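# Align the odd knob in each knob-box row

## Task

In every row of the knob box (A1–A4, B1–B4, and so on), three or more knobs already share one mark. Rotate each knob in that row that shows a different mark until it matches the shared one. Every other knob must still show the mark it started on. The result only counts if the knobs hold their marks on their own, with no gripper holding them.

## Robot and tools

Robot: two Kinova Gen3 arms with seven joints each, named left_arm and right_arm. Each carries a Robotiq 2F-85 parallel gripper and a wrist camera. The arm bases in the scene frame are left_arm at (+0.005, +0.416, 0) m, quat_wxyz (+0.998, 0, 0, -0.070), and right_arm at (+0.020, -0.381, 0) m, quat_wxyz (+0.996, 0, 0, +0.093).

Frame: all arms share one scene frame. Its origin sits on the table top midway between the arms. +z is up and +x points out across the table. left_arm is on the +y side. The names left and right do not tell you which side of an image an arm appears on.

execute_actions: the argument actions is a list holding zero or one item. An empty list sends nothing and returns the state with pictures. A move item is {"rows": [...], "steps": n}. It has 1 to 15 rows and steps from 4 to 15, default 15, each step lasting 1/30 s. Each row drives one step, and the last row repeats if there are fewer rows than steps. A wait item is {"steps": n} with n up to 300. It returns once n steps have passed since the previous result, and your reply time counts toward those steps. The optional pictures (true/false) asks for camera images. A refused call moves nothing.

Row layout: a single list of 20 numbers covers both arms, and you must send all 20 even if only one arm moves. The order is:
- left_arm's 7 joint targets
- left_arm's gripper position, force_limit, speed
- right_arm's 7 joint targets
- right_arm's gripper position, force_limit, speed

Joint targets are absolute angles in radians, in the same column order as the Joint positions line. Stated ranges are: waist ±6.283, shoulder ±2.250, upper arm roll ±6.283, elbow ±2.580, forearm roll ±6.283, wrist pitch ±2.100, wrist roll ±6.283. A call is refused if a target goes more than 0.013 rad beyond a range end and is also farther out than that joint's last reported angle. Real limits may sit up to 0.013 rad either side of the stated ones. A target past the real end is clipped to that end, and then "joint sent to its limit" may appear, possibly about an earlier action. If that message is missing, do not assume the joint has more room.

Gripper numbers: each of the three lies in [-1, 1] and is a setting, not an offset.
- position: +1 is fully open (85 mm). The pads touch near -0.8. At -1 the fingers close until something blocks them.
- force_limit: on a 40 mm object closed slowly, roughly 20 N per pad at -1, 128 N at 0 and 235 N at +1. Very thin or small items receive less force.
- speed: the gap changes at about 20 mm/s at -1, 85 at 0 and 150 at +1. A faster close adds up to about 5 N (speed 0) or 12 N (speed +1).

To leave a gripper unchanged, repeat its previous three numbers; a 0 in those slots is a real command. Stopped fingers stay put until the position changes by at least 0.01. Only then do new force_limit or speed values apply, so to soften a grip, open first. To grip, send -1, keep sending it, and check for object_status 2. The fingers close more by themselves if the object slips, except after a grip at force_limit -1. The fingers point along gripper +z and close along its y axis. end_effector_position is the point between the closed pads. Fingertips reach about 19 mm past it when closed and 6 mm when open, and they move about 13 mm outward while closing, so leave that clearance above surfaces.

Motion: joints are limited in speed and acceleration, start and stop together, and stop together when a new command reverses them. Each control step keeps the commanded target within 0.304 rad of the measured angle for the first four joints and 0.266 rad for the last three. If the targets would carry the gripper more than 70 mm from where it is, they are scaled back. After a big move the arm may still be short of its target. A result arrives 4 steps before the action ends, and those steps run while you reply. Between calls the arms keep heading for the last row sent. They give up once all are nearly still (blocked or very slow counts as still) or once a step is HELD, and a new action is needed to push farther.

Result lines:
- The state line gives, per arm, end_effector_position (m) and end_effector_quat_wxyz in the scene frame. The printed position can be off, especially at long reach.
- Joint positions and Joint velocities give one block per arm (rad, rad/s).
- object_status: 0 moving, 1 blocked while opening, 2 blocked while closing, 3 reached target or pads touching. Any new position number resets it to 0 for a moment.
- position_measured is in counts: 3 fully open, about 78 is 60 mm, 130 is 40 mm, 180 is 20 mm, 230 is pads touching.
- "joint command not followed" means a clearance check changed targets. HELD marks steps where your row was not (fully) sent.
- TORQUE FAULT means a joint hit its load limit. The arm halts for 10 s and the rest of the call is skipped. Load limits are 50.2 N m for the first four joints and 31.6 N m for the last three, and held weight counts.
- MOTOR HOT appears from 60 °C. At 75 °C an OVER-TEMPERATURE FAULT makes the arm brake weakly and sag until it cools. Holding loads heats motors, even while you think.

zoom_image: pass camera (cam_high, cam_low, cam_left_wrist or cam_right_wrist) and region [x0, y0, x1, y1] in pixels of that camera's latest full image. The origin is top-left and the region is at most 504x504. All images are 672x504. Calibration (K, distortion, T_world_to_cam) is supplied. Wrist camera poses follow from the joint readings, and every camera may be slightly off.

read_manual: only returns licence text (section "licences"). It does not move anything.

finished_scene: pass the current scene number. Answering without any tool call ends everything.

Avoid: knocking anything off the table, collisions or hard pressing between the arms, slams and very hard pushes. Also avoid turning knobs that are already correct. Release each knob you turn so it stays at its new mark on its own.

Each tool is called after "Request:" in YAML: its name, and indented under it one key for each argument.

## Session

Request:
execute_actions:
  actions: []

Scene clock: 0.00 s of 8400.00 s.
left_arm: end_effector_position=(+0.4380, +0.5950, +0.1551) position_measured=3 object_status=3 end_effector_quat_wxyz=(-0.283, -0.158, +0.906, -0.272) | right_arm: end_effector_position=(+0.5497, -0.2814, +0.1001) position_measured=3 object_status=3 end_effector_quat_wxyz=(-0.094, +0.947, -0.259, -0.166)
Joint positions: left_arm=[-0.782  1.101  0.113  0.82   0.193  1.978  1.372] | right_arm=[ 0.409  1.005 -0.666  1.123  0.23   1.356  3.867]
Joint velocities: left_arm=[-0.    -0.002 -0.     0.     0.     0.    -0.001] | right_arm=[-0.     0.     0.    -0.002  0.    -0.     0.002]
camera_calibration (this result's frames):
cam_left_wrist: T_world_to_cam=[[-0.459037, 0.777113, -0.430558, -0.190419], [0.778534, 0.118398, -0.616333, -0.252744], [-0.427983, -0.618124, -0.659358, 0.806686], [0, 0, 0, 1]] pos_world=[0.454609, 0.676533, 0.294134]
cam_right_wrist: T_world_to_cam=[[-0.527021, -0.849279, -0.031213, 0.048413], [-0.785435, 0.472718, 0.399537, 0.574481], [-0.324563, 0.23508, -0.916186, 0.483882], [0, 0, 0, 1]] pos_world=[0.633782, -0.344203, 0.215311]

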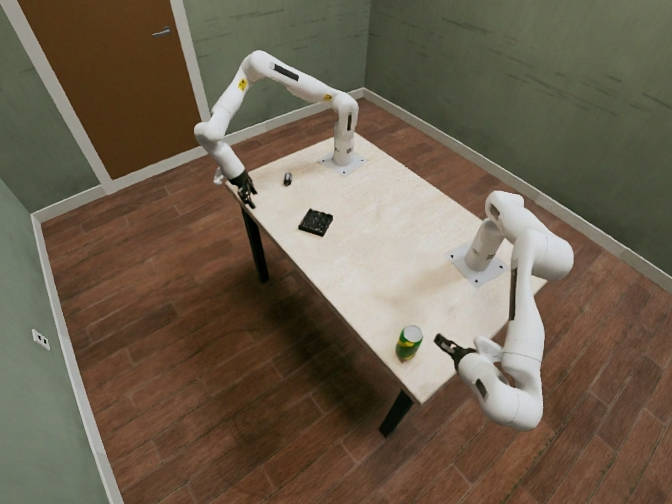

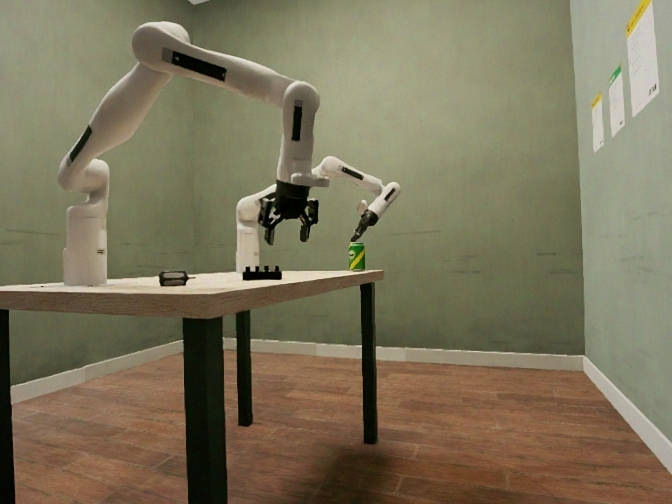

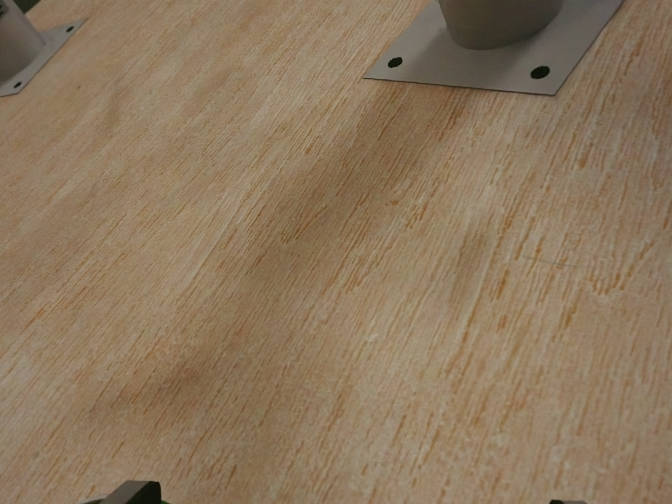

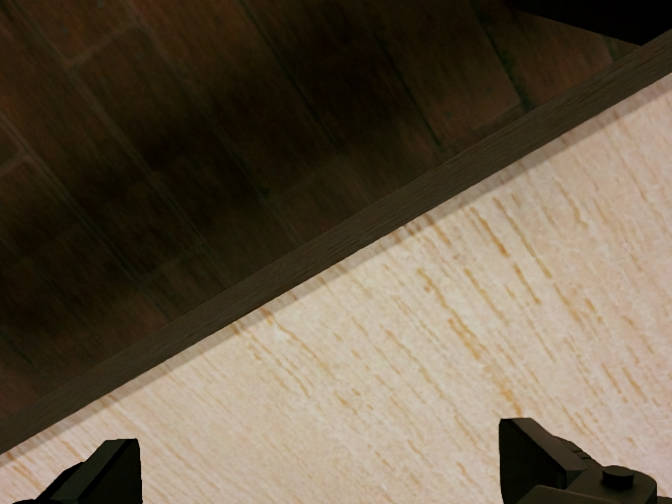

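Request:
zoom_image:
  camera: "cam_high"
  region: [270, 160, 350, 250]

Request:
zoom_image:
  camera: "cam_low"
  region: [230, 250, 300, 290]

Region (270, 160, 350, 250) of cam_high's 672x504 image, scaled by 5.600, with more detail than that image has.

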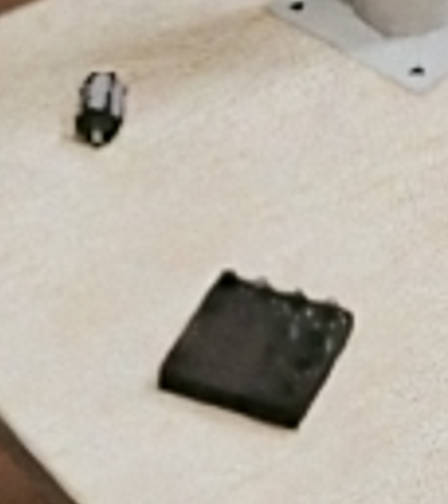

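Region (230, 250, 300, 290) of cam_low's 672x504 image, scaled by 7.200, with more detail than that image has; it fills the top 288 rows of this view, and the rest is white.

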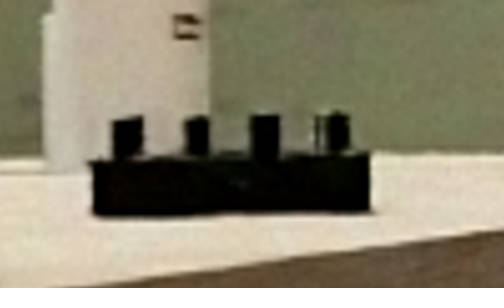

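Request:
execute_actions:
  actions:
    - {"rows": [[-0.782,1.101,0.113,0.82,0.193,1.978,1.372,1,0,0, -0.625,0.5336,0,1.6695,0,0.9385,2.86,-0.45,-0.8,0.3]], "steps": 15}

Request:
execute_actions:
  actions:
    - {"steps": 36}
  pictures: true

Scene clock: 1.57 s of 8400.00 s.
left_arm: end_effector_position=(+0.4380, +0.5947, +0.1550) position_measured=3 object_status=3 end_effector_quat_wxyz=(-0.283, -0.158, +0.906, -0.273) | right_arm: end_effector_position=(+0.5084, -0.2053, +0.1415) position_measured=80 object_status=0 end_effector_quat_wxyz=(-0.054, +0.938, -0.330, -0.086)
Joint positions: left_arm=[-0.782  1.101  0.113  0.82   0.193  1.978  1.372] | right_arm=[ 0.128  0.73  -0.398  1.392  0.074  1.122  3.633]
Joint velocities: left_arm=[-0.     0.     0.    -0.001  0.    -0.001  0.   ] | right_arm=[-1.318 -1.12   1.267  1.264 -0.458 -1.037 -1.125]
Steps of this call (steps 1 to 36: nothing new was sent; steps 37 to 47: the first 11 steps of this action). Readings (joint positions | what the end effector reports):
37: left_arm=[-0.782 1.101 0.113 0.820 0.193 1.978 1.372] | right_arm=[0.407 1.003 -0.665 1.124 0.229 1.356 3.867] | left_arm position_measured=3 object_status=3 | right_arm position_measured=3 object_status=0
38: left_arm=[-0.782 1.101 0.113 0.820 0.193 1.978 1.372] | right_arm=[0.401 0.997 -0.659 1.130 0.227 1.351 3.862] | left_arm position_measured=3 object_status=3 | right_arm position_measured=5 object_status=0
40: left_arm=[-0.782 1.101 0.113 0.820 0.193 1.978 1.372] | right_arm=[0.372 0.967 -0.631 1.157 0.207 1.328 3.839] | left_arm position_measured=3 object_status=3 | right_arm position_measured=17 object_status=0
44: left_arm=[-0.782 1.101 0.113 0.820 0.193 1.978 1.372] | right_arm=[0.250 0.845 -0.515 1.274 0.127 1.224 3.736] | left_arm position_measured=3 object_status=3 | right_arm position_measured=53 object_status=0
47: the state above

Scene clock: 2.77 s of 8400.00 s.
left_arm: end_effector_position=(+0.4380, +0.5947, +0.1550) position_measured=3 object_status=3 end_effector_quat_wxyz=(-0.283, -0.158, +0.906, -0.273) | right_arm: end_effector_position=(+0.3598, -0.0596, +0.1500) position_measured=186 object_status=3 end_effector_quat_wxyz=(+0.000, +0.867, -0.498, -0.000)
Joint positions: left_arm=[-0.782  1.101  0.113  0.82   0.193  1.978  1.372] | right_arm=[-0.625  0.534 -0.     1.669 -0.     0.938  2.86 ]
Joint velocities: left_arm=[-0.001 -0.001  0.    -0.001 -0.     0.    -0.001] | right_arm=[-0.002 -0.     0.     0.    -0.     0.    -0.001]
Kept back: nothing.
Steps of this call (steps 1 to 4: the last 4 steps of your previous action; steps 5 to 36: the robot went on to your last target). Readings (joint positions | what the end effector reports):
1: left_arm=[-0.782 1.101 0.113 0.820 0.193 1.978 1.372] | right_arm=[0.084 0.695 -0.355 1.434 0.060 1.089 3.595] | left_arm position_measured=3 object_status=3 | right_arm position_measured=90 object_status=0
2: left_arm=[-0.782 1.101 0.113 0.820 0.193 1.978 1.372] | right_arm=[0.039 0.665 -0.312 1.475 0.047 1.059 3.556] | left_arm position_measured=3 object_status=3 | right_arm position_measured=99 object_status=0
4: left_arm=[-0.782 1.101 0.113 0.820 0.193 1.978 1.372] | right_arm=[-0.051 0.620 -0.223 1.545 0.029 1.015 3.477] | left_arm position_measured=3 object_status=3 | right_arm position_measured=117 object_status=0
8: left_arm=[-0.782 1.101 0.113 0.820 0.193 1.978 1.372] | right_arm=[-0.225 0.570 -0.086 1.623 0.011 0.967 3.321] | left_arm position_measured=3 object_status=3 | right_arm position_measured=154 object_status=0
36: the state above
camera_calibration (this result's frames):
cam_left_wrist: T_world_to_cam=[[-0.45907, 0.776949, -0.430819, -0.190129], [0.77832, 0.117922, -0.616694, -0.252284], [-0.428337, -0.618421, -0.65885, 0.806727], [0, 0, 0, 1]] pos_world=[0.454626, 0.676367, 0.294018]
cam_right_wrist: T_world_to_cam=[[-0.874876, -0.481241, 0.0547593, 0.272387], [-0.479876, 0.876569, 0.0366918, 0.269132], [-0.0656579, 0.0058231, -0.997825, 0.321274], [0, 0, 0, 1]] pos_world=[0.388549, -0.106699, 0.295785]

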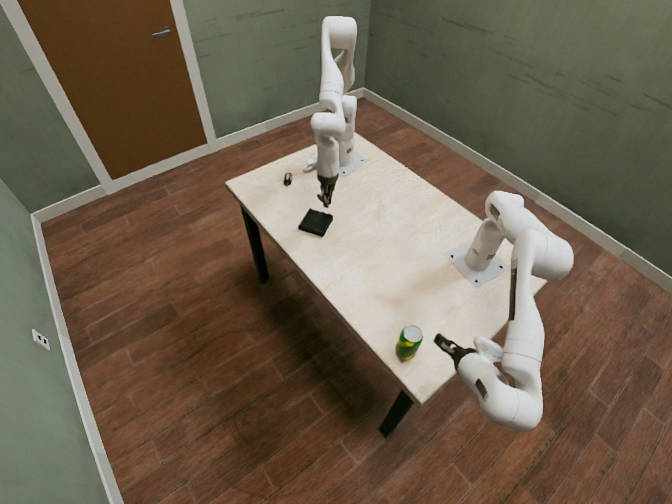

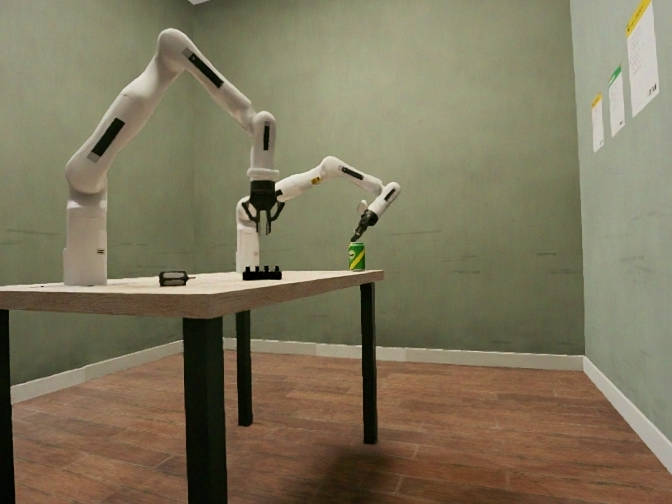

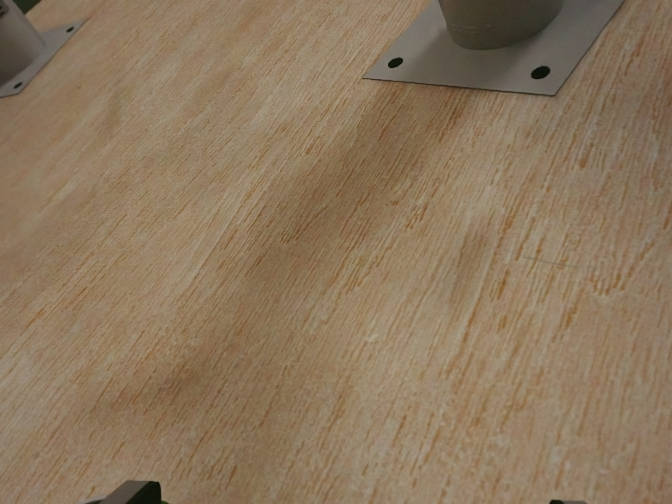

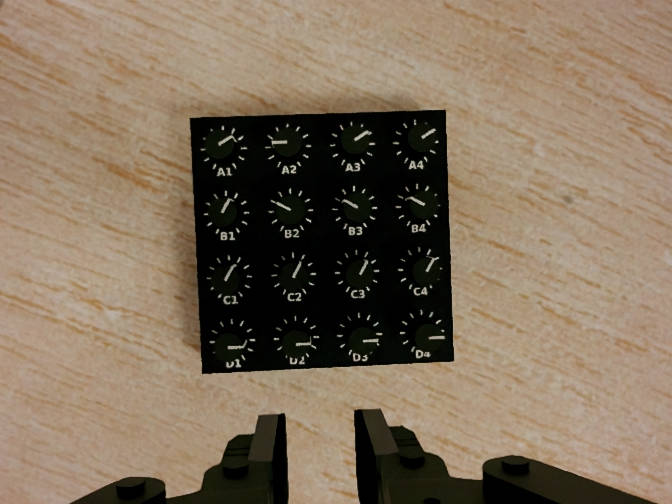

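Request:
zoom_image:
  camera: "cam_right_wrist"
  region: [180, 100, 465, 385]

Request:
zoom_image:
  camera: "cam_right_wrist"
  region: [185, 110, 325, 250]

Request:
zoom_image:
  camera: "cam_right_wrist"
  region: [220, 390, 430, 504]

Region (180, 100, 465, 385) of cam_right_wrist's 672x504 image, scaled by 1.768.

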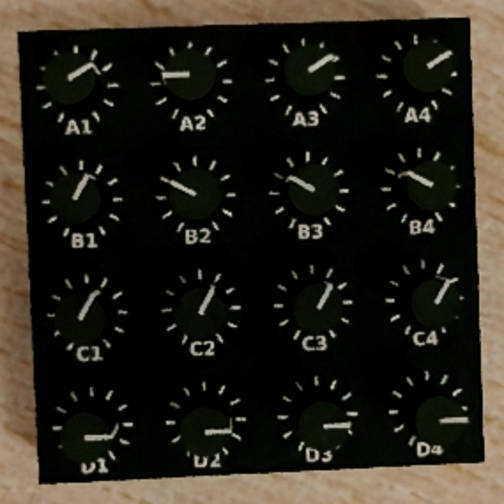

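Region (185, 110, 325, 250) of cam_right_wrist's 672x504 image, scaled by 3.600.

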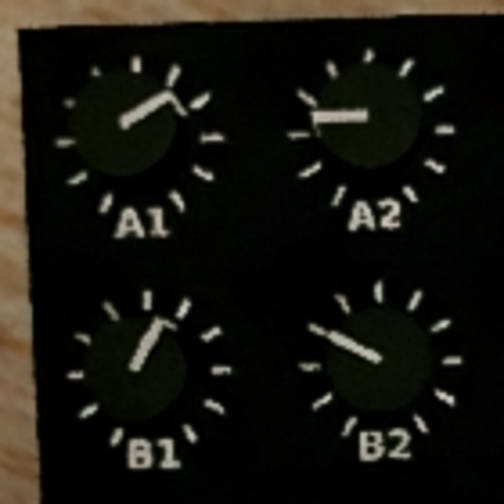

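Region (220, 390, 430, 504) of cam_right_wrist's 672x504 image, scaled by 2.400; it fills the top 274 rows of this view, and the rest is white.

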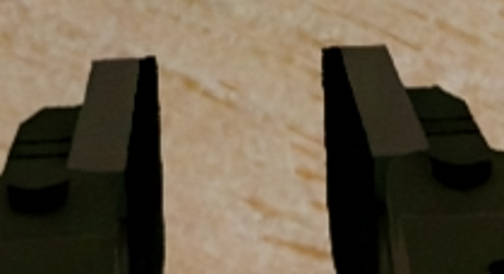

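Request:
execute_actions:
  actions:
    - {"rows": [[-0.782,1.101,0.113,0.82,0.193,1.978,1.372,1,0,0, -0.477,0.7016,0,1.6665,0,0.7735,3.008,-0.45,-0.8,0.3]], "steps": 15}

Request:
execute_actions:
  actions:
    - {"steps": 14}
  pictures: true

Scene clock: 4.20 s of 8400.00 s.
left_arm: end_effector_position=(+0.4380, +0.5947, +0.1550) position_measured=3 object_status=3 end_effector_quat_wxyz=(-0.283, -0.158, +0.906, -0.273) | right_arm: end_effector_position=(+0.4204, -0.0969, +0.0738) position_measured=186 object_status=3 end_effector_quat_wxyz=(-0.001, +0.868, -0.497, +0.001)
Joint positions: left_arm=[-0.782  1.101  0.113  0.82   0.193  1.978  1.372] | right_arm=[-0.485  0.693  0.002  1.667  0.001  0.779  3.003]
Joint velocities: left_arm=[ 0.001 -0.001  0.    -0.    -0.     0.001  0.   ] | right_arm=[ 0.121  0.141  0.01   0.003  0.002 -0.175  0.16 ]
Steps of this call (steps 1 to 15: the robot went on to your last target; steps 16 to 32: nothing new was sent; steps 33 to 43: the first 11 steps of this action). Readings (joint positions | what the end effector reports):
33: left_arm=[-0.782 1.101 0.113 0.820 0.193 1.978 1.372] | right_arm=[-0.624 0.535 -0.000 1.669 -0.000 0.938 2.861] | left_arm position_measured=3 object_status=3 | right_arm position_measured=186 object_status=3
34: left_arm=[-0.782 1.101 0.113 0.820 0.193 1.978 1.372] | right_arm=[-0.618 0.541 -0.002 1.669 -0.001 0.933 2.865] | left_arm position_measured=3 object_status=3 | right_arm position_measured=186 object_status=3
36: left_arm=[-0.782 1.101 0.113 0.820 0.193 1.978 1.372] | right_arm=[-0.592 0.570 -0.003 1.668 -0.001 0.907 2.888] | left_arm position_measured=3 object_status=3 | right_arm position_measured=186 object_status=3
40: left_arm=[-0.782 1.101 0.113 0.820 0.193 1.978 1.372] | right_arm=[-0.515 0.659 0.000 1.667 0.000 0.817 2.969] | left_arm position_measured=3 object_status=3 | right_arm position_measured=186 object_status=3
43: the state above

Scene clock: 4.67 s of 8400.00 s.
left_arm: end_effector_position=(+0.4380, +0.5947, +0.1550) position_measured=3 object_status=3 end_effector_quat_wxyz=(-0.283, -0.158, +0.906, -0.273) | right_arm: end_effector_position=(+0.4220, -0.0987, +0.0700) position_measured=186 object_status=3 end_effector_quat_wxyz=(-0.000, +0.867, -0.498, +0.000)
Joint positions: left_arm=[-0.782  1.101  0.113  0.82   0.193  1.978  1.372] | right_arm=[-0.477  0.701  0.     1.667  0.     0.773  3.008]
Joint velocities: left_arm=[ 0.    -0.001  0.001 -0.002  0.    -0.     0.001] | right_arm=[ 0.001  0.001 -0.     0.001  0.     0.001 -0.001]
Kept back: nothing.
Steps of this call (steps 1 to 4: the last 4 steps of your previous action; steps 5 to 14: the robot went on to your last target). Readings (joint positions | what the end effector reports):
1: left_arm=[-0.782 1.101 0.113 0.820 0.193 1.978 1.372] | right_arm=[-0.483 0.696 0.002 1.668 0.001 0.775 3.007] | left_arm position_measured=3 object_status=3 | right_arm position_measured=186 object_status=3
2: left_arm=[-0.782 1.101 0.113 0.820 0.193 1.978 1.372] | right_arm=[-0.481 0.697 0.002 1.667 0.000 0.774 3.008] | left_arm position_measured=3 object_status=3 | right_arm position_measured=186 object_status=3
4: left_arm=[-0.782 1.101 0.113 0.820 0.193 1.978 1.372] | right_arm=[-0.480 0.699 0.000 1.667 0.000 0.774 3.008] | left_arm position_measured=3 object_status=3 | right_arm position_measured=186 object_status=3
8: left_arm=[-0.782 1.101 0.113 0.820 0.193 1.978 1.372] | right_arm=[-0.478 0.701 0.000 1.667 0.000 0.774 3.008] | left_arm position_measured=3 object_status=3 | right_arm position_measured=186 object_status=3
14: the state above
camera_calibration (this result's frames):
cam_left_wrist: T_world_to_cam=[[-0.45907, 0.776949, -0.430819, -0.190129], [0.77832, 0.117922, -0.616694, -0.252284], [-0.428337, -0.618421, -0.65885, 0.806727], [0, 0, 0, 1]] pos_world=[0.454626, 0.676367, 0.294018]
cam_right_wrist: T_world_to_cam=[[-0.874735, -0.481511, 0.0546475, 0.312371], [-0.480147, 0.87642, 0.0366856, 0.336268], [-0.0655587, 0.00585136, -0.997832, 0.245768], [0, 0, 0, 1]] pos_world=[0.450812, -0.14574, 0.215829]

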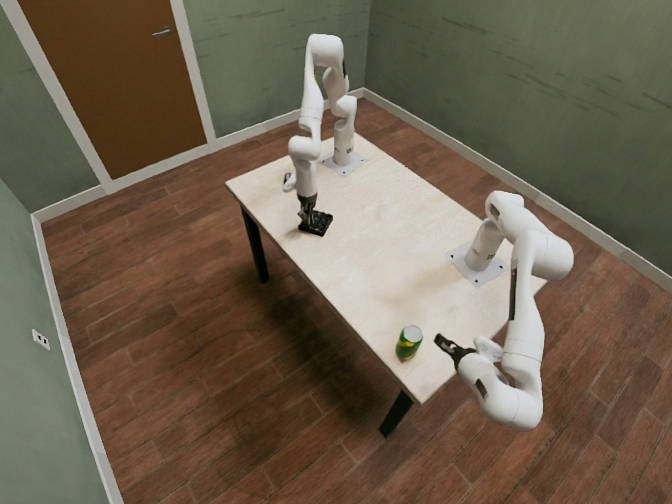

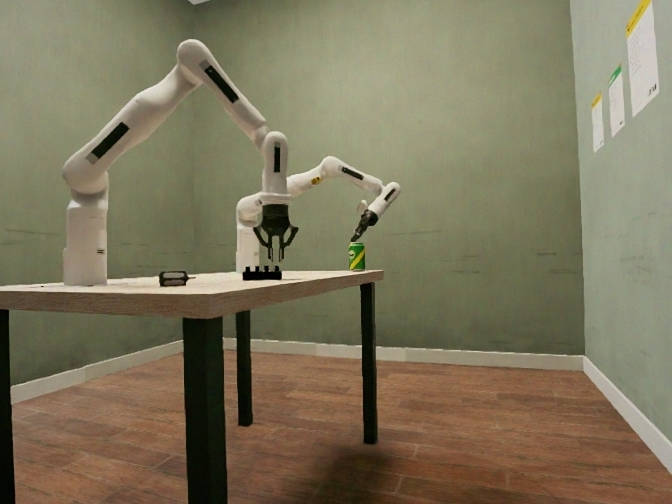

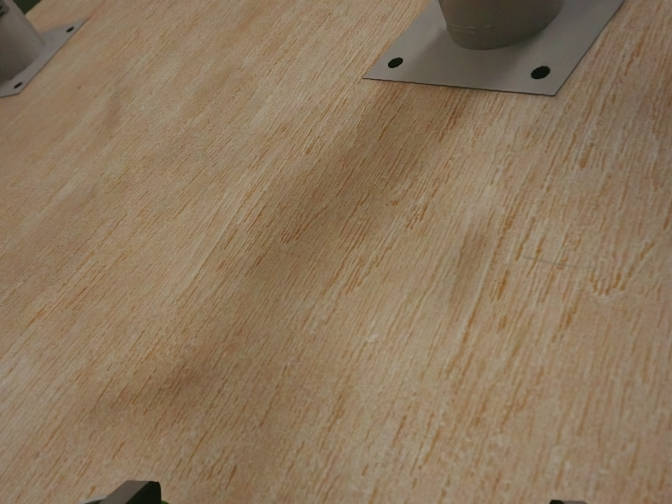

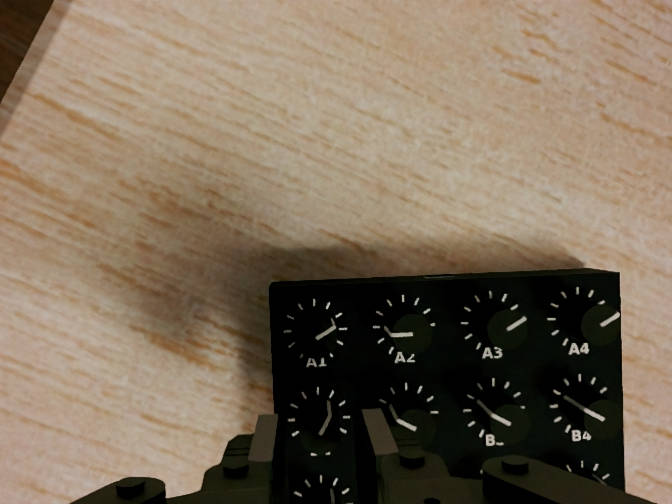

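Request:
zoom_image:
  camera: "cam_right_wrist"
  region: [250, 290, 450, 480]

Request:
zoom_image:
  camera: "cam_low"
  region: [240, 240, 300, 285]

Region (250, 290, 450, 480) of cam_right_wrist's 672x504 image, scaled by 2.520; it fills the top 479 rows of this view, and the rest is white.

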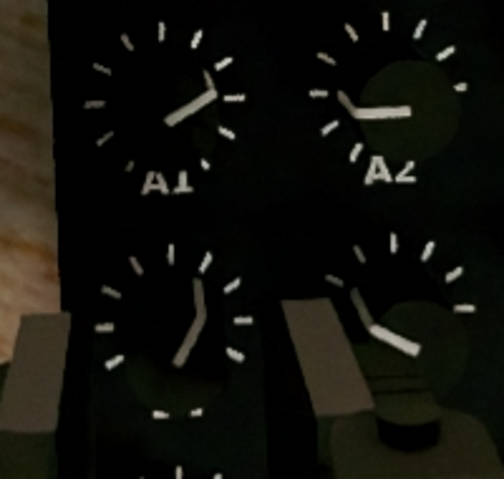

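Region (240, 240, 300, 285) of cam_low's 672x504 image, scaled by 8.400, with more detail than that image has; it fills the top 378 rows of this view, and the rest is white.

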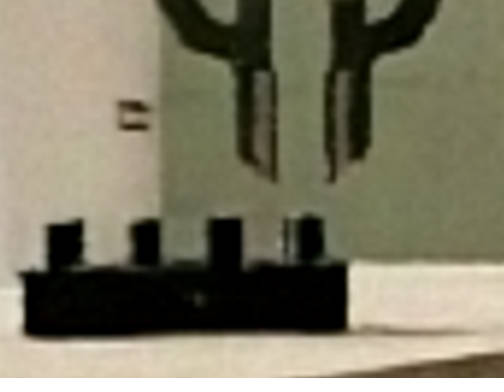

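Request:
execute_actions:
  actions:
    - {"rows": [[-0.782,1.101,0.113,0.82,0.193,1.978,1.372,1,0,0, -0.4759,0.7290,0,1.6782,0,0.7343,3.008,-0.45,-0.8,0.3]], "steps": 15}
  pictures: true

Request:
zoom_image:
  camera: "cam_right_wrist"
  region: [250, 310, 450, 500]

Request:
zoom_image:
  camera: "cam_low"
  region: [240, 240, 300, 285]

Scene clock: 5.67 s of 8400.00 s.
left_arm: end_effector_position=(+0.4380, +0.5947, +0.1550) position_measured=3 object_status=3 end_effector_quat_wxyz=(-0.283, -0.158, +0.906, -0.273) | right_arm: end_effector_position=(+0.4223, -0.0992, +0.0542) position_measured=186 object_status=3 end_effector_quat_wxyz=(-0.000, +0.867, -0.498, +0.000)
Joint positions: left_arm=[-0.782  1.101  0.113  0.82   0.193  1.978  1.372] | right_arm=[-0.476  0.729 -0.     1.678  0.     0.734  3.008]
Joint velocities: left_arm=[ 0.    -0.001  0.    -0.002  0.     0.    -0.003] | right_arm=[-0.     0.004 -0.     0.    -0.     0.    -0.001]
Steps of this call (steps 1 to 15: the robot went on to your last target; steps 16 to 19: nothing new was sent; steps 20 to 30: the first 11 steps of this action). Readings (joint positions | what the end effector reports):
20: left_arm=[-0.782 1.101 0.113 0.820 0.193 1.978 1.372] | right_arm=[-0.477 0.703 -0.000 1.667 -0.000 0.772 3.008] | left_arm position_measured=3 object_status=3 | right_arm position_measured=186 object_status=3
21: left_arm=[-0.782 1.101 0.113 0.820 0.193 1.978 1.372] | right_arm=[-0.477 0.709 -0.000 1.668 -0.000 0.765 3.008] | left_arm position_measured=3 object_status=3 | right_arm position_measured=186 object_status=3
23: left_arm=[-0.782 1.101 0.113 0.820 0.193 1.978 1.372] | right_arm=[-0.476 0.724 0.000 1.675 0.000 0.743 3.008] | left_arm position_measured=3 object_status=3 | right_arm position_measured=186 object_status=3
27: left_arm=[-0.782 1.101 0.113 0.820 0.193 1.978 1.372] | right_arm=[-0.476 0.728 -0.000 1.678 -0.000 0.735 3.008] | left_arm position_measured=3 object_status=3 | right_arm position_measured=186 object_status=3
30: the state above
camera_calibration (this result's frames):
cam_left_wrist: T_world_to_cam=[[-0.45907, 0.776949, -0.430819, -0.190129], [0.77832, 0.117922, -0.616694, -0.252284], [-0.428337, -0.618421, -0.65885, 0.806727], [0, 0, 0, 1]] pos_world=[0.454626, 0.676367, 0.294018]
cam_right_wrist: T_world_to_cam=[[-0.875322, -0.480486, 0.0542697, 0.313511], [-0.479118, 0.876981, 0.0367589, 0.337066], [-0.0652556, 0.00617425, -0.997849, 0.229908], [0, 0, 0, 1]] pos_world=[0.45092, -0.146383, 0.20001]

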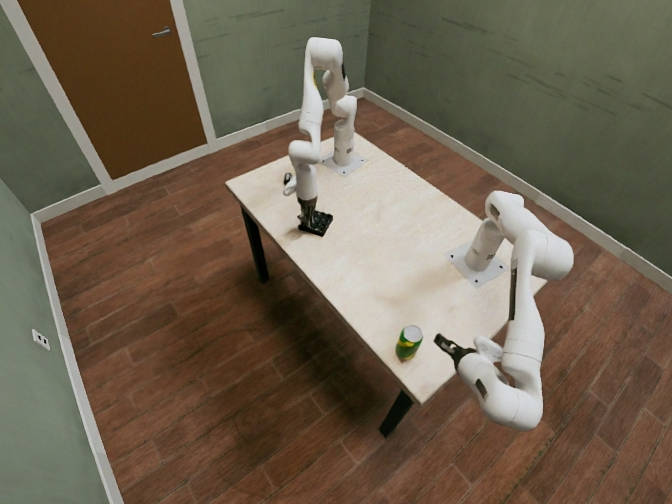

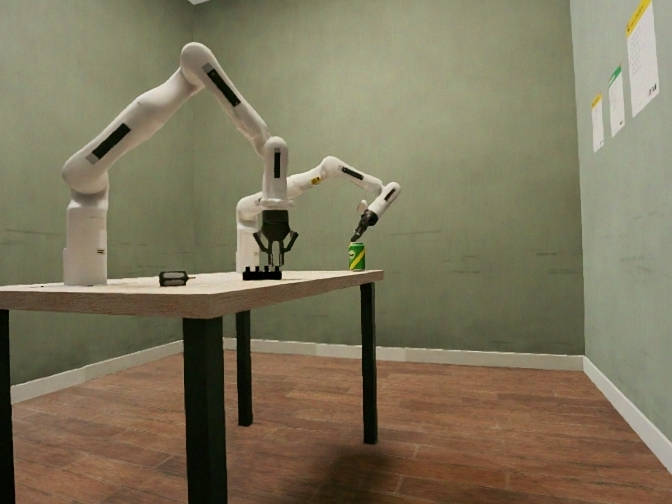

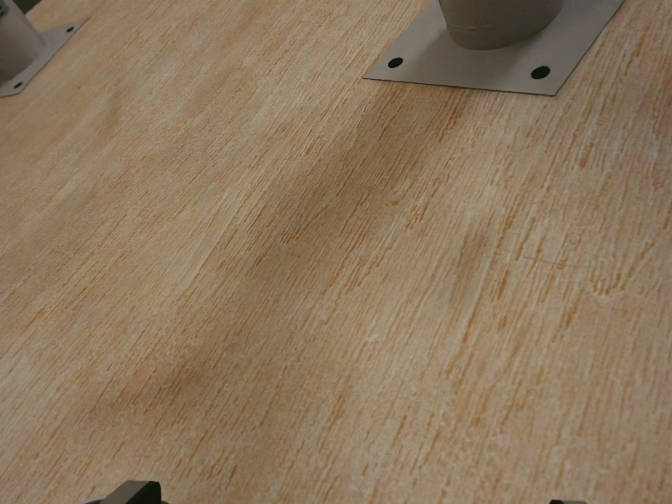

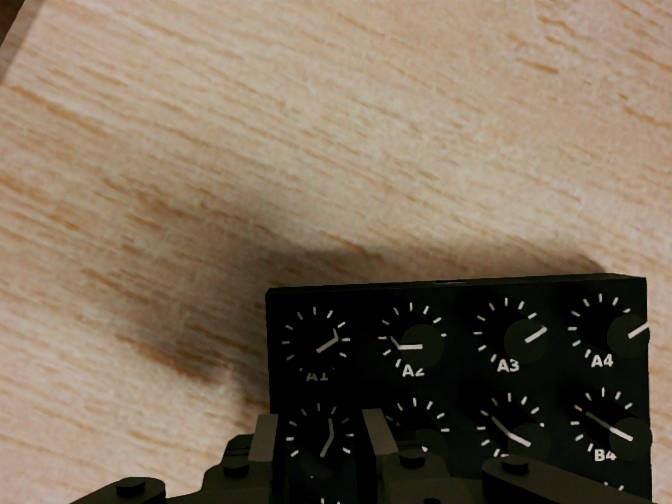

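Region (250, 310, 450, 500) of cam_right_wrist's 672x504 image, scaled by 2.520; it fills the top 479 rows of this view, and the rest is white.

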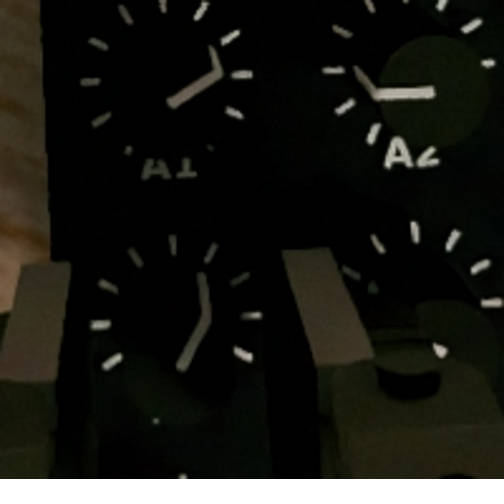

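Region (240, 240, 300, 285) of cam_low's 672x504 image, scaled by 8.400, with more detail than that image has; it fills the top 378 rows of this view, and the rest is white.

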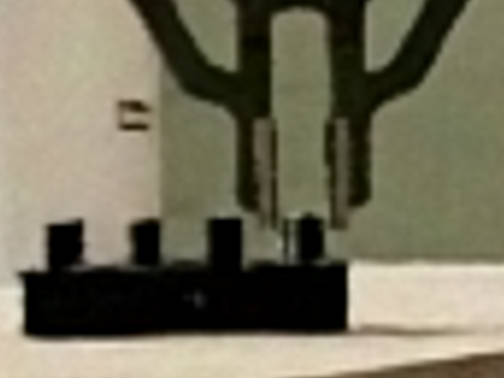

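Request:
execute_actions:
  actions:
    - {"rows": [[-0.782,1.101,0.113,0.82,0.193,1.978,1.372,1,0,0, -0.4749,0.7298,0,1.6788,0,0.7329,3.008,-0.45,-0.8,0.3],[-0.782,1.101,0.113,0.82,0.193,1.978,1.372,1,0,0, -0.4749,0.7298,0,1.6788,0,0.7329,3.008,-0.45,-0.8,0.3],[-0.782,1.101,0.113,0.82,0.193,1.978,1.372,1,0,0, -0.4749,0.7298,0,1.6788,0,0.7329,3.008,-1,-0.8,-0.8]], "steps": 15}

Request:
execute_actions:
  actions:
    - {"steps": 9}

Scene clock: 6.50 s of 8400.00 s.
left_arm: end_effector_position=(+0.4380, +0.5947, +0.1550) position_measured=3 object_status=3 end_effector_quat_wxyz=(-0.283, -0.158, +0.906, -0.273) | right_arm: end_effector_position=(+0.4226, -0.0997, +0.0535) position_measured=204 object_status=0 end_effector_quat_wxyz=(-0.000, +0.867, -0.499, +0.000)
Joint positions: left_arm=[-0.782  1.101  0.113  0.82   0.193  1.978  1.372] | right_arm=[-0.475  0.73   0.     1.679  0.     0.733  3.008]
Joint velocities: left_arm=[-0.    -0.002 -0.001  0.001 -0.    -0.    -0.   ] | right_arm=[ 0.    -0.001  0.     0.     0.     0.    -0.   ]
Steps of this call (steps 1 to 4: the last 4 steps of your previous action; steps 5 to 14: the robot went on to your last target; steps 15 to 25: the first 11 steps of this action). Readings (joint positions | what the end effector reports):
15: left_arm=[-0.782 1.101 0.113 0.820 0.193 1.978 1.372] | right_arm=[-0.476 0.729 -0.000 1.678 -0.000 0.734 3.008] | left_arm position_measured=3 object_status=3 | right_arm position_measured=186 object_status=3
16: left_arm=[-0.782 1.101 0.113 0.820 0.193 1.978 1.372] | right_arm=[-0.475 0.729 -0.000 1.678 -0.000 0.734 3.008] | left_arm position_measured=3 object_status=3 | right_arm position_measured=186 object_status=3
18: left_arm=[-0.782 1.101 0.113 0.820 0.193 1.978 1.372] | right_arm=[-0.475 0.730 0.000 1.679 0.000 0.733 3.008] | left_arm position_measured=3 object_status=3 | right_arm position_measured=186 object_status=0
22: left_arm=[-0.782 1.101 0.113 0.820 0.193 1.978 1.372] | right_arm=[-0.475 0.730 0.000 1.679 0.000 0.733 3.008] | left_arm position_measured=3 object_status=3 | right_arm position_measured=196 object_status=0
25: the state above

Scene clock: 6.80 s of 8400.00 s.
left_arm: end_effector_position=(+0.4380, +0.5947, +0.1550) position_measured=3 object_status=3 end_effector_quat_wxyz=(-0.283, -0.158, +0.906, -0.273) | right_arm: end_effector_position=(+0.4226, -0.0997, +0.0536) position_measured=208 object_status=2 end_effector_quat_wxyz=(-0.000, +0.867, -0.499, +0.000)
Joint positions: left_arm=[-0.782  1.101  0.113  0.82   0.193  1.978  1.372] | right_arm=[-0.475  0.73   0.     1.679  0.     0.733  3.008]
Joint velocities: left_arm=[-0.     0.001 -0.001  0.     0.     0.    -0.   ] | right_arm=[ 0.    -0.    -0.     0.    -0.     0.002  0.001]
Kept back: nothing.
Steps of this call (steps 1 to 4: the last 4 steps of your previous action; steps 5 to 9: the robot went on to your last target). Readings (joint positions | what the end effector reports):
1: left_arm=[-0.782 1.101 0.113 0.820 0.193 1.978 1.372] | right_arm=[-0.475 0.730 0.000 1.679 0.000 0.733 3.008] | left_arm position_measured=3 object_status=3 | right_arm position_measured=206 object_status=0
2: left_arm=[-0.782 1.101 0.113 0.820 0.193 1.978 1.372] | right_arm=[-0.475 0.730 0.000 1.679 0.000 0.733 3.008] | left_arm position_measured=3 object_status=3 | right_arm position_measured=208 object_status=0
4: left_arm=[-0.782 1.101 0.113 0.820 0.193 1.978 1.372] | right_arm=[-0.475 0.730 0.000 1.679 0.000 0.733 3.008] | left_arm position_measured=3 object_status=3 | right_arm position_measured=208 object_status=0
8: left_arm=[-0.782 1.101 0.113 0.820 0.193 1.978 1.372] | right_arm=[-0.475 0.730 0.000 1.679 0.000 0.733 3.008] | left_arm position_measured=3 object_status=3 | right_arm position_measured=208 object_status=2
9: the state above

Request:
execute_actions:
  actions:
    - {"rows": [[-0.782,1.101,0.113,0.82,0.193,1.978,1.372,1,0,0, -0.4749,0.7298,0,1.6788,0,0.7329,4.579,-1,-0.8,-0.8]], "steps": 15}

Request:
execute_actions:
  actions:
    - {"steps": 37}

Request:
execute_actions:
  actions:
    - {"rows": [[-0.782,1.101,0.113,0.82,0.193,1.978,1.372,1,0,0, -0.4749,0.7298,0,1.6788,0,0.7329,4.579,-0.45,-0.8,0]], "steps": 12}
  pictures: true

Request:
zoom_image:
  camera: "cam_right_wrist"
  region: [220, 314, 420, 504]

Scene clock: 7.43 s of 8400.00 s.
left_arm: end_effector_position=(+0.4380, +0.5947, +0.1550) position_measured=3 object_status=3 end_effector_quat_wxyz=(-0.283, -0.158, +0.906, -0.273) | right_arm: end_effector_position=(+0.4228, -0.0995, +0.0536) position_measured=208 object_status=2 end_effector_quat_wxyz=(-0.001, +0.939, -0.343, +0.000)
Joint positions: left_arm=[-0.782  1.101  0.113  0.82   0.193  1.978  1.372] | right_arm=[-0.475  0.73   0.     1.678 -0.     0.732  3.351]
Joint velocities: left_arm=[ 0.001  0.002  0.     0.001 -0.    -0.    -0.001] | right_arm=[ 0.     0.    -0.001  0.001 -0.    -0.     1.217]
Steps of this call (steps 1 to 8: the robot went on to your last target; steps 9 to 19: the first 11 steps of this action). Readings (joint positions | what the end effector reports):
9: left_arm=[-0.782 1.101 0.113 0.820 0.193 1.978 1.372] | right_arm=[-0.475 0.730 0.000 1.679 0.000 0.733 3.010] | left_arm position_measured=3 object_status=3 | right_arm position_measured=208 object_status=2
10: left_arm=[-0.782 1.101 0.113 0.820 0.193 1.978 1.372] | right_arm=[-0.475 0.730 0.000 1.679 -0.000 0.733 3.019] | left_arm position_measured=3 object_status=3 | right_arm position_measured=208 object_status=2
12: left_arm=[-0.782 1.101 0.113 0.820 0.193 1.978 1.372] | right_arm=[-0.475 0.730 0.000 1.679 -0.000 0.733 3.070] | left_arm position_measured=3 object_status=3 | right_arm position_measured=208 object_status=2
16: left_arm=[-0.782 1.101 0.113 0.820 0.193 1.978 1.372] | right_arm=[-0.475 0.730 0.000 1.678 -0.000 0.732 3.229] | left_arm position_measured=3 object_status=3 | right_arm position_measured=208 object_status=2
19: the state above

Scene clock: 8.67 s of 8400.00 s.
left_arm: end_effector_position=(+0.4380, +0.5947, +0.1550) position_measured=3 object_status=3 end_effector_quat_wxyz=(-0.283, -0.158, +0.906, -0.273) | right_arm: end_effector_position=(+0.4225, -0.0991, +0.0536) position_measured=208 object_status=2 end_effector_quat_wxyz=(-0.000, +0.965, +0.261, +0.000)
Joint positions: left_arm=[-0.782  1.101  0.113  0.82   0.193  1.978  1.372] | right_arm=[-0.475  0.73  -0.     1.678 -0.     0.732  4.579]
Joint velocities: left_arm=[ 0.     0.001 -0.    -0.001  0.001 -0.    -0.   ] | right_arm=[-0.     0.    -0.    -0.001  0.     0.    -0.001]
Kept back: nothing.
Steps of this call (steps 1 to 4: the last 4 steps of your previous action; steps 5 to 37: the robot went on to your last target). Readings (joint positions | what the end effector reports):
1: left_arm=[-0.782 1.101 0.113 0.820 0.193 1.978 1.372] | right_arm=[-0.475 0.730 -0.000 1.678 -0.000 0.732 3.392] | left_arm position_measured=3 object_status=3 | right_arm position_measured=208 object_status=2
2: left_arm=[-0.782 1.101 0.113 0.820 0.193 1.978 1.372] | right_arm=[-0.475 0.730 -0.000 1.678 -0.000 0.732 3.433] | left_arm position_measured=3 object_status=3 | right_arm position_measured=208 object_status=2
4: left_arm=[-0.782 1.101 0.113 0.820 0.193 1.978 1.372] | right_arm=[-0.475 0.730 -0.000 1.678 -0.000 0.732 3.514] | left_arm position_measured=3 object_status=3 | right_arm position_measured=208 object_status=2
8: left_arm=[-0.782 1.101 0.113 0.820 0.193 1.978 1.372] | right_arm=[-0.475 0.730 -0.000 1.678 -0.000 0.732 3.676] | left_arm position_measured=3 object_status=3 | right_arm position_measured=208 object_status=2
37: the state above

Scene clock: 8.93 s of 8400.00 s.
left_arm: end_effector_position=(+0.4380, +0.5947, +0.1550) position_measured=3 object_status=3 end_effector_quat_wxyz=(-0.283, -0.158, +0.906, -0.273) | right_arm: end_effector_position=(+0.4224, -0.0997, +0.0535) position_measured=187 object_status=0 end_effector_quat_wxyz=(-0.000, +0.965, +0.261, +0.000)
Joint positions: left_arm=[-0.782  1.101  0.113  0.82   0.193  1.978  1.372] | right_arm=[-0.475  0.73   0.     1.679  0.     0.733  4.579]
Joint velocities: left_arm=[-0.     0.001 -0.    -0.002  0.001 -0.    -0.   ] | right_arm=[ 0.001 -0.    -0.     0.    -0.    -0.001  0.001]
Steps of this call (steps 1 to 8: the first 8 steps of this action). Readings (joint positions | what the end effector reports):
1: left_arm=[-0.782 1.101 0.113 0.820 0.193 1.978 1.372] | right_arm=[-0.475 0.730 -0.000 1.678 -0.000 0.732 4.579] | left_arm position_measured=3 object_status=3 | right_arm position_measured=208 object_status=0
2: left_arm=[-0.782 1.101 0.113 0.820 0.193 1.978 1.372] | right_arm=[-0.475 0.730 -0.000 1.678 -0.000 0.732 4.579] | left_arm position_measured=3 object_status=3 | right_arm position_measured=207 object_status=0
4: left_arm=[-0.782 1.101 0.113 0.820 0.193 1.978 1.372] | right_arm=[-0.475 0.730 -0.000 1.679 -0.000 0.733 4.579] | left_arm position_measured=3 object_status=3 | right_arm position_measured=196 object_status=0
8: the state above
camera_calibration (this result's frames):
cam_left_wrist: T_world_to_cam=[[-0.459069, 0.776949, -0.430819, -0.190129], [0.77832, 0.117922, -0.616694, -0.252284], [-0.428337, -0.618421, -0.65885, 0.806727], [0, 0, 0, 1]] pos_world=[0.454626, 0.676367, 0.294018]
cam_right_wrist: T_world_to_cam=[[0.479781, -0.875679, 0.0547428, -0.298402], [-0.877369, -0.478418, 0.0366019, 0.370642], [-0.00586159, -0.0655905, -0.997829, 0.196939], [0, 0, 0, 1]] pos_world=[0.469512, -0.071065, 0.199281]

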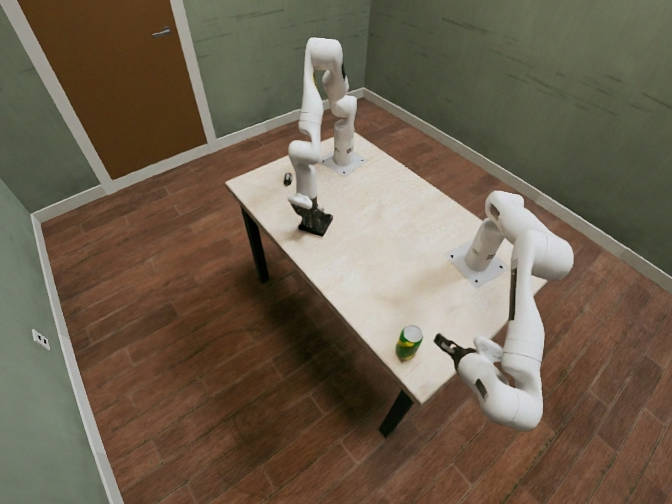

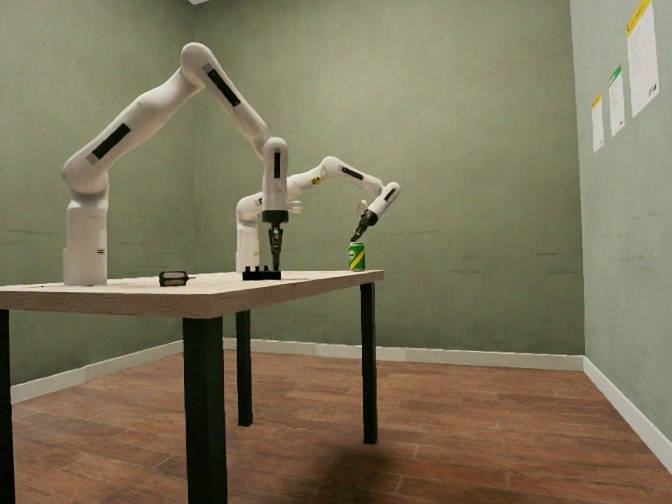

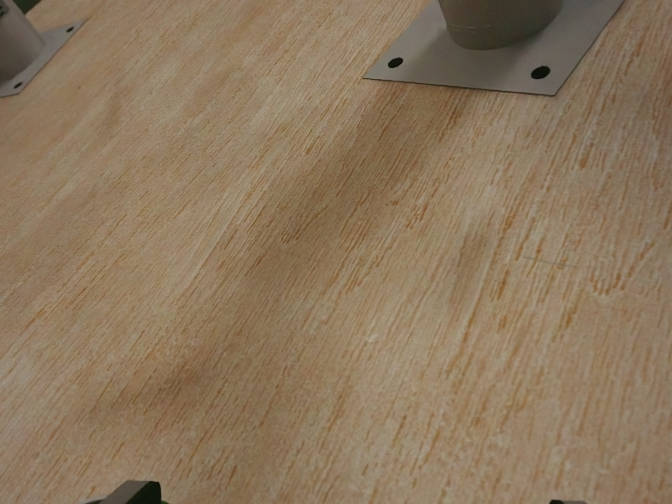

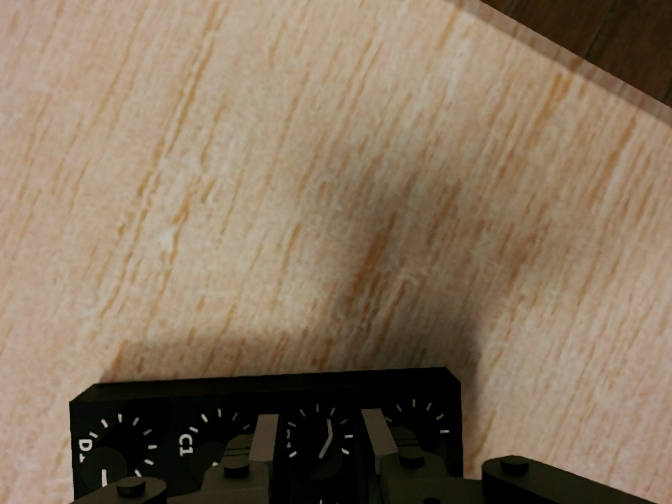

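Region (220, 314, 420, 504) of cam_right_wrist's 672x504 image, scaled by 2.520; it fills the top 479 rows of this view, and the rest is white.

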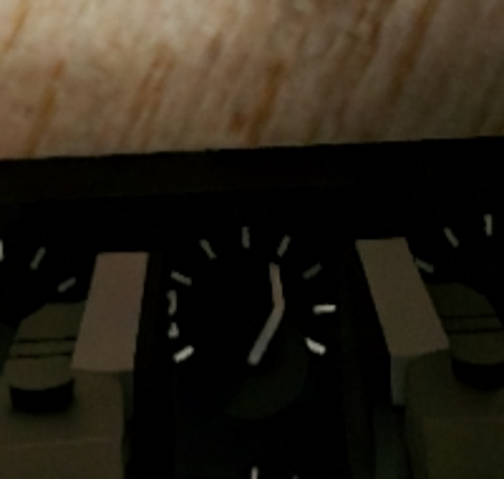

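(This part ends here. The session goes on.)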